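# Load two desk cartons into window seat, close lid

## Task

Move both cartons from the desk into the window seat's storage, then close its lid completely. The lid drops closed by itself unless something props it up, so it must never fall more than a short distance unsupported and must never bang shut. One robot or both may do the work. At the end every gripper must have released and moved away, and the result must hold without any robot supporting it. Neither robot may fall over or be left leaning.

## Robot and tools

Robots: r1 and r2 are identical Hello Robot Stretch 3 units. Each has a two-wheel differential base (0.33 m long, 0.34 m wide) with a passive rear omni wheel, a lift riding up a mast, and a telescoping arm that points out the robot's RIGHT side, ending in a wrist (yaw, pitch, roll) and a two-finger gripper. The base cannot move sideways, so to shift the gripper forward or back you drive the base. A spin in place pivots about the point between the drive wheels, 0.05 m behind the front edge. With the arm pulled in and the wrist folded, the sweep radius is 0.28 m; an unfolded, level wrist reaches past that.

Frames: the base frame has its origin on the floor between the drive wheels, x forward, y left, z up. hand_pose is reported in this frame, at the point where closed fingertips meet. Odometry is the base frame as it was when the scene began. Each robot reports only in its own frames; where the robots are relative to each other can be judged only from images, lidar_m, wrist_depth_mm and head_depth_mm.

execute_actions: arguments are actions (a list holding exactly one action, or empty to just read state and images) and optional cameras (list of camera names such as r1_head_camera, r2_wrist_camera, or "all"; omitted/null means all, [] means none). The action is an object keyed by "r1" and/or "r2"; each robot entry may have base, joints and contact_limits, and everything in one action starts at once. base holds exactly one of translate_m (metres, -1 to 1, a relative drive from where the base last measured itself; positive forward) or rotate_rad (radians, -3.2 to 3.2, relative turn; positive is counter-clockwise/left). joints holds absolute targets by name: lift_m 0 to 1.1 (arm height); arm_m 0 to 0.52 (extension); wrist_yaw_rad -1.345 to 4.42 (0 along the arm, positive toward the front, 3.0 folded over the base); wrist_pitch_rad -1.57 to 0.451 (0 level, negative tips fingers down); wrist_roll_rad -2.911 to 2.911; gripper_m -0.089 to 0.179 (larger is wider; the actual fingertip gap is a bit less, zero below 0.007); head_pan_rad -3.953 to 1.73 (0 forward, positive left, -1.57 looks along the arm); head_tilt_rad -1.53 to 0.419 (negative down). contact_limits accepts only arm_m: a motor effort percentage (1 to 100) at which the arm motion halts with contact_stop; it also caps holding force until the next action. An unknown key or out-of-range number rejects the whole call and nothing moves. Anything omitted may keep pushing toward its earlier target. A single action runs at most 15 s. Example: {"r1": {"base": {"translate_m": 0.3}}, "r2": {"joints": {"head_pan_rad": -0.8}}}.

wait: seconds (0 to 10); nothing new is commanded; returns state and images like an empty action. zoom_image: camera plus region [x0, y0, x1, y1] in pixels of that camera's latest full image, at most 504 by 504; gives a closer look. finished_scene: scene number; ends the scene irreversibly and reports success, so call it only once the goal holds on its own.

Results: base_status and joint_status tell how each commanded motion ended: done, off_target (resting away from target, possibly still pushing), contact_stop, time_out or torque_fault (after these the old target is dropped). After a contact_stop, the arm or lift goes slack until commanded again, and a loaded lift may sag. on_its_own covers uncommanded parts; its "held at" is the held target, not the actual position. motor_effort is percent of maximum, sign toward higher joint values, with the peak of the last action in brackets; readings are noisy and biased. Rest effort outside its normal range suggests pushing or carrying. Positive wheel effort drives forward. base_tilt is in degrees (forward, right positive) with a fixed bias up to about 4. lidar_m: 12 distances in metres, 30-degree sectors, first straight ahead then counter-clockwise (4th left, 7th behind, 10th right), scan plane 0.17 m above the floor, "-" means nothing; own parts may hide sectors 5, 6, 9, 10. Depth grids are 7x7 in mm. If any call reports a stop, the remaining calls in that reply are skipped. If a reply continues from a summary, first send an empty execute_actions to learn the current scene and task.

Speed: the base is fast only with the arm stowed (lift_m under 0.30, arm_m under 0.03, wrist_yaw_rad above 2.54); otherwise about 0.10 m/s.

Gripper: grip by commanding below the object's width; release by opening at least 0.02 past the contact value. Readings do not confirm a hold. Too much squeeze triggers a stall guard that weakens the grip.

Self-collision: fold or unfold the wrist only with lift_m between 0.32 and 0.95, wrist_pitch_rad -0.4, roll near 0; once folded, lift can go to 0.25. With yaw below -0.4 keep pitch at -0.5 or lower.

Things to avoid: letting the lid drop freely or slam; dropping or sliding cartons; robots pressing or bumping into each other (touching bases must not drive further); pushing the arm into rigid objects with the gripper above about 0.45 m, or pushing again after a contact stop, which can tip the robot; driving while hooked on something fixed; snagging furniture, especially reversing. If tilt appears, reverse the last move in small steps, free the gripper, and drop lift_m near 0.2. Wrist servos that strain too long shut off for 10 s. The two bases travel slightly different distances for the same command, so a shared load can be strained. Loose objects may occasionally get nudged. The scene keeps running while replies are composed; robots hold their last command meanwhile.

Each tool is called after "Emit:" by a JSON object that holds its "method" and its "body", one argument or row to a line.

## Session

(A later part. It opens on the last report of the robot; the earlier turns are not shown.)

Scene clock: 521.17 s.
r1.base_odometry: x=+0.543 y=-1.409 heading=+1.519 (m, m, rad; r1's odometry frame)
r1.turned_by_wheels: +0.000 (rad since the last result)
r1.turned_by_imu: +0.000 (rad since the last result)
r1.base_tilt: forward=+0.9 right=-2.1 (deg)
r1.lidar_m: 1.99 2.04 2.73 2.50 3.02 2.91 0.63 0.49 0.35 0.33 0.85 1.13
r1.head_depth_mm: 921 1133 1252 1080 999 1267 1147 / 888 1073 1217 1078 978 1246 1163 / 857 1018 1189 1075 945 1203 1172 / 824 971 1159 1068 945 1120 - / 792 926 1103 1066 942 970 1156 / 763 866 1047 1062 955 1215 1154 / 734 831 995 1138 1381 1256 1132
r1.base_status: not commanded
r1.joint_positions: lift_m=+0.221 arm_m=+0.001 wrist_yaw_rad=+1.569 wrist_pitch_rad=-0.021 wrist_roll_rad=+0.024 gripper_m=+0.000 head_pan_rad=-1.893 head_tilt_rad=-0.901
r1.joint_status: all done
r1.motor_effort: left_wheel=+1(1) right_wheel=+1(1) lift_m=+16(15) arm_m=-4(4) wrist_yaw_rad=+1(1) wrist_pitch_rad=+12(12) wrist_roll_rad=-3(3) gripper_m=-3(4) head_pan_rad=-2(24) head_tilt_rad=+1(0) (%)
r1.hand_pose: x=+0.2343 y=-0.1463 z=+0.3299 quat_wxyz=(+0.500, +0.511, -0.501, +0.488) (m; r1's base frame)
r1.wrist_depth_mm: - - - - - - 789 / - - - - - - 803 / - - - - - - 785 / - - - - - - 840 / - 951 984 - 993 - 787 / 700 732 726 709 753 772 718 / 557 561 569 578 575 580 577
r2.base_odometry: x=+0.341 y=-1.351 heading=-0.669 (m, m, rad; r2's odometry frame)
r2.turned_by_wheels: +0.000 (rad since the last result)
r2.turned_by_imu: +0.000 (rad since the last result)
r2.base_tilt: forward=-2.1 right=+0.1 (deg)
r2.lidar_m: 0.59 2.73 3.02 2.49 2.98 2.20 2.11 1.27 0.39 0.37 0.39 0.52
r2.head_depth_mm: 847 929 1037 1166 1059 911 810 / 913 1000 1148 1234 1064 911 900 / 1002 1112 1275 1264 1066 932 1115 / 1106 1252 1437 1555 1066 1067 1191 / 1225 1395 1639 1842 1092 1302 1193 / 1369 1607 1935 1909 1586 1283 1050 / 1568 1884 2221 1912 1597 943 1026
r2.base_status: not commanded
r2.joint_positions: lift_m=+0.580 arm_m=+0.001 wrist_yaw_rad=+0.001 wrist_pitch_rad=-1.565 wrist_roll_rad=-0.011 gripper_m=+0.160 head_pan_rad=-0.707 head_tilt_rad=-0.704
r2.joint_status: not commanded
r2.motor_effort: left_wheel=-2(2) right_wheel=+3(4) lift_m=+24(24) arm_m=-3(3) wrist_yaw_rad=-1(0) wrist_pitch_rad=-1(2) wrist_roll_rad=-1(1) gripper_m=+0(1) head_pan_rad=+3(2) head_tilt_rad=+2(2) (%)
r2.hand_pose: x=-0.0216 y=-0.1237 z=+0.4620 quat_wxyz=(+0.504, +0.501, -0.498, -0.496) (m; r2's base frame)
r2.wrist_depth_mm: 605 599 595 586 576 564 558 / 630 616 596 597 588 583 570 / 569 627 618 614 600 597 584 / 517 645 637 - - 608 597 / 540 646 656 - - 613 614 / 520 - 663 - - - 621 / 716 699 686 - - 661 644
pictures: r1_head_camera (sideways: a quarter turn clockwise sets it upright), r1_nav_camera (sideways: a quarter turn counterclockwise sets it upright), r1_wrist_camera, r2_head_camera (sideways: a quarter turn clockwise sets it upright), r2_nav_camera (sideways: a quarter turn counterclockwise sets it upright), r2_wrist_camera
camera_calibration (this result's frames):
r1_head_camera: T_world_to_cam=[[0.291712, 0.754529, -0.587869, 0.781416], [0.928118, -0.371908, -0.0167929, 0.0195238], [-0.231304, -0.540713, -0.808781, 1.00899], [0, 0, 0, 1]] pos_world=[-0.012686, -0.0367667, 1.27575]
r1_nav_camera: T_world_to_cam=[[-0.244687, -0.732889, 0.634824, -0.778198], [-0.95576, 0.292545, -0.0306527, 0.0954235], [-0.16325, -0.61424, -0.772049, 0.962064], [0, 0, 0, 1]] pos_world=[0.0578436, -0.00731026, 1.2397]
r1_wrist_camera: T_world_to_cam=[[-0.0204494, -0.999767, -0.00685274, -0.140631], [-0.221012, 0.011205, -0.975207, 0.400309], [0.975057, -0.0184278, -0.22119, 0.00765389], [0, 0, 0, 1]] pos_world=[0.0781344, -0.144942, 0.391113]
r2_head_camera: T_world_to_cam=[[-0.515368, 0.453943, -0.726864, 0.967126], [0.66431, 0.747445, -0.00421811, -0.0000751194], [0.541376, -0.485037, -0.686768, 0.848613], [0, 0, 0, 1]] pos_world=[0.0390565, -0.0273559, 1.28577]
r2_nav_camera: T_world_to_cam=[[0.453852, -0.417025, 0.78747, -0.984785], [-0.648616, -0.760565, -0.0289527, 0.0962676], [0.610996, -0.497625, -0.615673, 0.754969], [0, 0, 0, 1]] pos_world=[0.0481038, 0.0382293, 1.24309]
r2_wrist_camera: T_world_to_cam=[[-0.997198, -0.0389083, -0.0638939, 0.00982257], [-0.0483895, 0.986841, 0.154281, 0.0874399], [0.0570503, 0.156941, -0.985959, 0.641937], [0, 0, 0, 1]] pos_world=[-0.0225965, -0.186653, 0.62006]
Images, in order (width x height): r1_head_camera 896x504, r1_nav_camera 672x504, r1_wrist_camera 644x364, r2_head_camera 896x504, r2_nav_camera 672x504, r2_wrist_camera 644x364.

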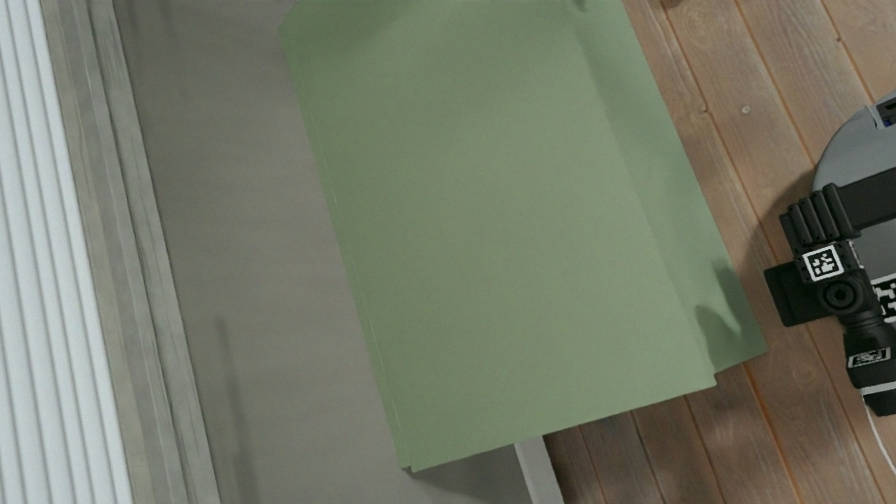

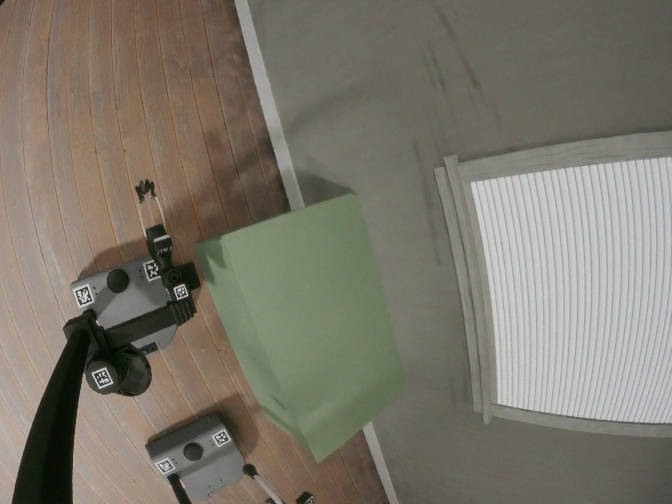

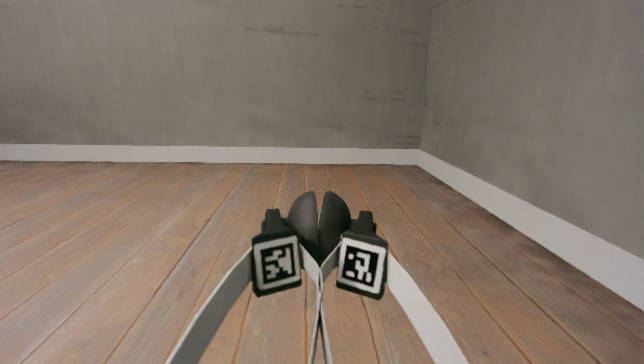

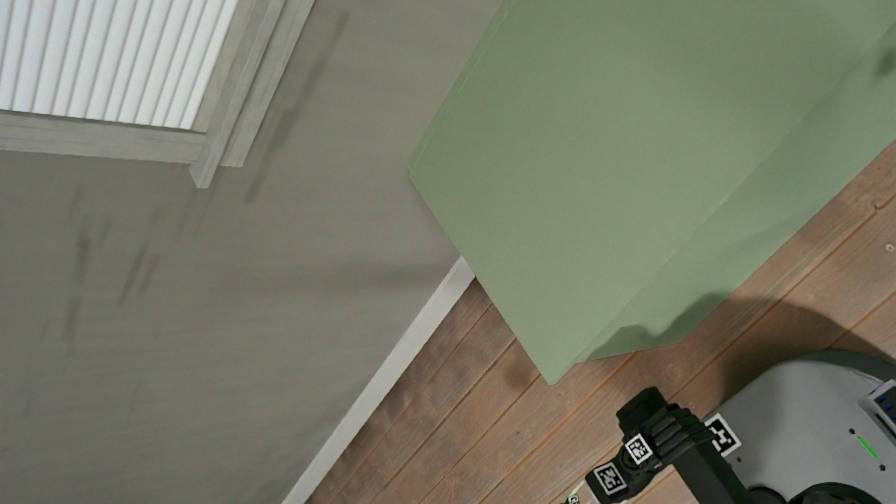

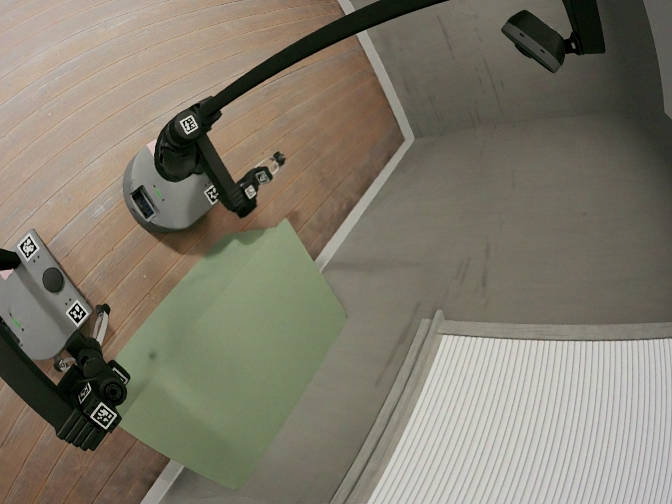

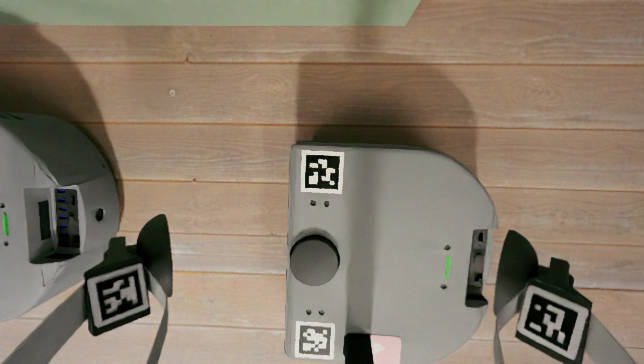

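Emit:
{"method": "execute_actions", "body": {
  "actions": [
    {"r1":{"base":{"translate_m":0.2}},"r2":{"base":{"translate_m":-0.2}}}
  ],
  "cameras": []
}}

Emit:
{"method": "finished_scene", "body": {
  "scene": 1
}}

Scene clock: 529.17 s.
r1.base_odometry: x=+0.554 y=-1.210 heading=+1.519 (m, m, rad; r1's odometry frame)
r1.turned_by_wheels: +0.000 (rad since the last result)
r1.turned_by_imu: +0.002 (rad since the last result)
r1.base_tilt: forward=+0.8 right=-2.1 (deg)
r1.lidar_m: 1.78 1.84 2.45 2.53 3.03 3.09 1.03 0.47 0.37 0.63 0.84 1.12
r1.head_depth_mm: 914 1125 1245 1081 997 1267 1147 / 884 1065 1216 1080 979 1241 1158 / 852 1012 1186 1071 943 1202 1171 / 816 963 1156 1072 978 1225 - / 782 918 1093 1188 1387 1257 1150 / 752 871 1037 1266 1406 1252 1151 / 733 840 988 1190 1383 1255 1133
r1.base_status: done
r1.joint_positions: lift_m=+0.221 arm_m=+0.001 wrist_yaw_rad=+1.569 wrist_pitch_rad=-0.021 wrist_roll_rad=+0.024 gripper_m=+0.000 head_pan_rad=-1.893 head_tilt_rad=-0.901
r1.joint_status: not commanded
r1.motor_effort: left_wheel=+1(4) right_wheel=+1(5) lift_m=+16(16) arm_m=-4(4) wrist_yaw_rad=+1(0) wrist_pitch_rad=+12(12) wrist_roll_rad=-3(3) gripper_m=-3(3) head_pan_rad=-2(2) head_tilt_rad=+1(1) (%)
r1.hand_pose: x=+0.2343 y=-0.1463 z=+0.3299 quat_wxyz=(+0.500, +0.511, -0.501, +0.488) (m; r1's base frame)
r1.wrist_depth_mm: - - - - - - 800 / - - - - - - 808 / - - - - - - 785 / - - - - - - 799 / 957 - 999 - - - 785 / 703 699 731 703 734 744 703 / 568 564 572 593 576 587 582
r2.base_odometry: x=+0.184 y=-1.227 heading=-0.669 (m, m, rad; r2's odometry frame)
r2.turned_by_wheels: +0.000 (rad since the last result)
r2.turned_by_imu: -0.002 (rad since the last result)
r2.base_tilt: forward=-2.1 right=+0.1 (deg)
r2.lidar_m: 0.99 2.95 3.00 2.50 2.51 2.00 1.91 1.27 0.91 0.38 0.39 0.52
r2.head_depth_mm: 853 941 1041 1168 1062 910 826 / 920 1008 1150 1234 1060 912 912 / 1006 1104 1289 1275 1062 935 1130 / 1096 1248 1438 1273 1065 1086 1190 / 1228 1408 1654 1278 1120 1308 1194 / 1374 1610 1930 1915 1328 1364 1194 / 1572 1881 2205 1915 1588 1320 1193
r2.base_status: done
r2.joint_positions: lift_m=+0.580 arm_m=+0.001 wrist_yaw_rad=+0.001 wrist_pitch_rad=-1.565 wrist_roll_rad=-0.011 gripper_m=+0.160 head_pan_rad=-0.707 head_tilt_rad=-0.704
r2.joint_status: not commanded
r2.motor_effort: left_wheel=-2(8) right_wheel=+3(4) lift_m=+23(23) arm_m=-3(3) wrist_yaw_rad=-1(1) wrist_pitch_rad=-1(2) wrist_roll_rad=-1(1) gripper_m=+0(0) head_pan_rad=+3(3) head_tilt_rad=+2(1) (%)
r2.hand_pose: x=-0.0216 y=-0.1237 z=+0.4620 quat_wxyz=(+0.504, +0.501, -0.498, -0.496) (m; r2's base frame)
r2.wrist_depth_mm: 607 593 590 583 563 578 561 / 619 626 597 595 596 580 570 / 645 625 634 609 602 592 588 / 650 649 638 - - 614 596 / 670 653 651 - - 611 612 / 695 - 653 - - - 627 / 718 694 676 - - 665 639
pictures: none
No camera images: the call's "cameras" was empty. Leave "cameras" out to get every camera's image.

The scene is finished: the task was done.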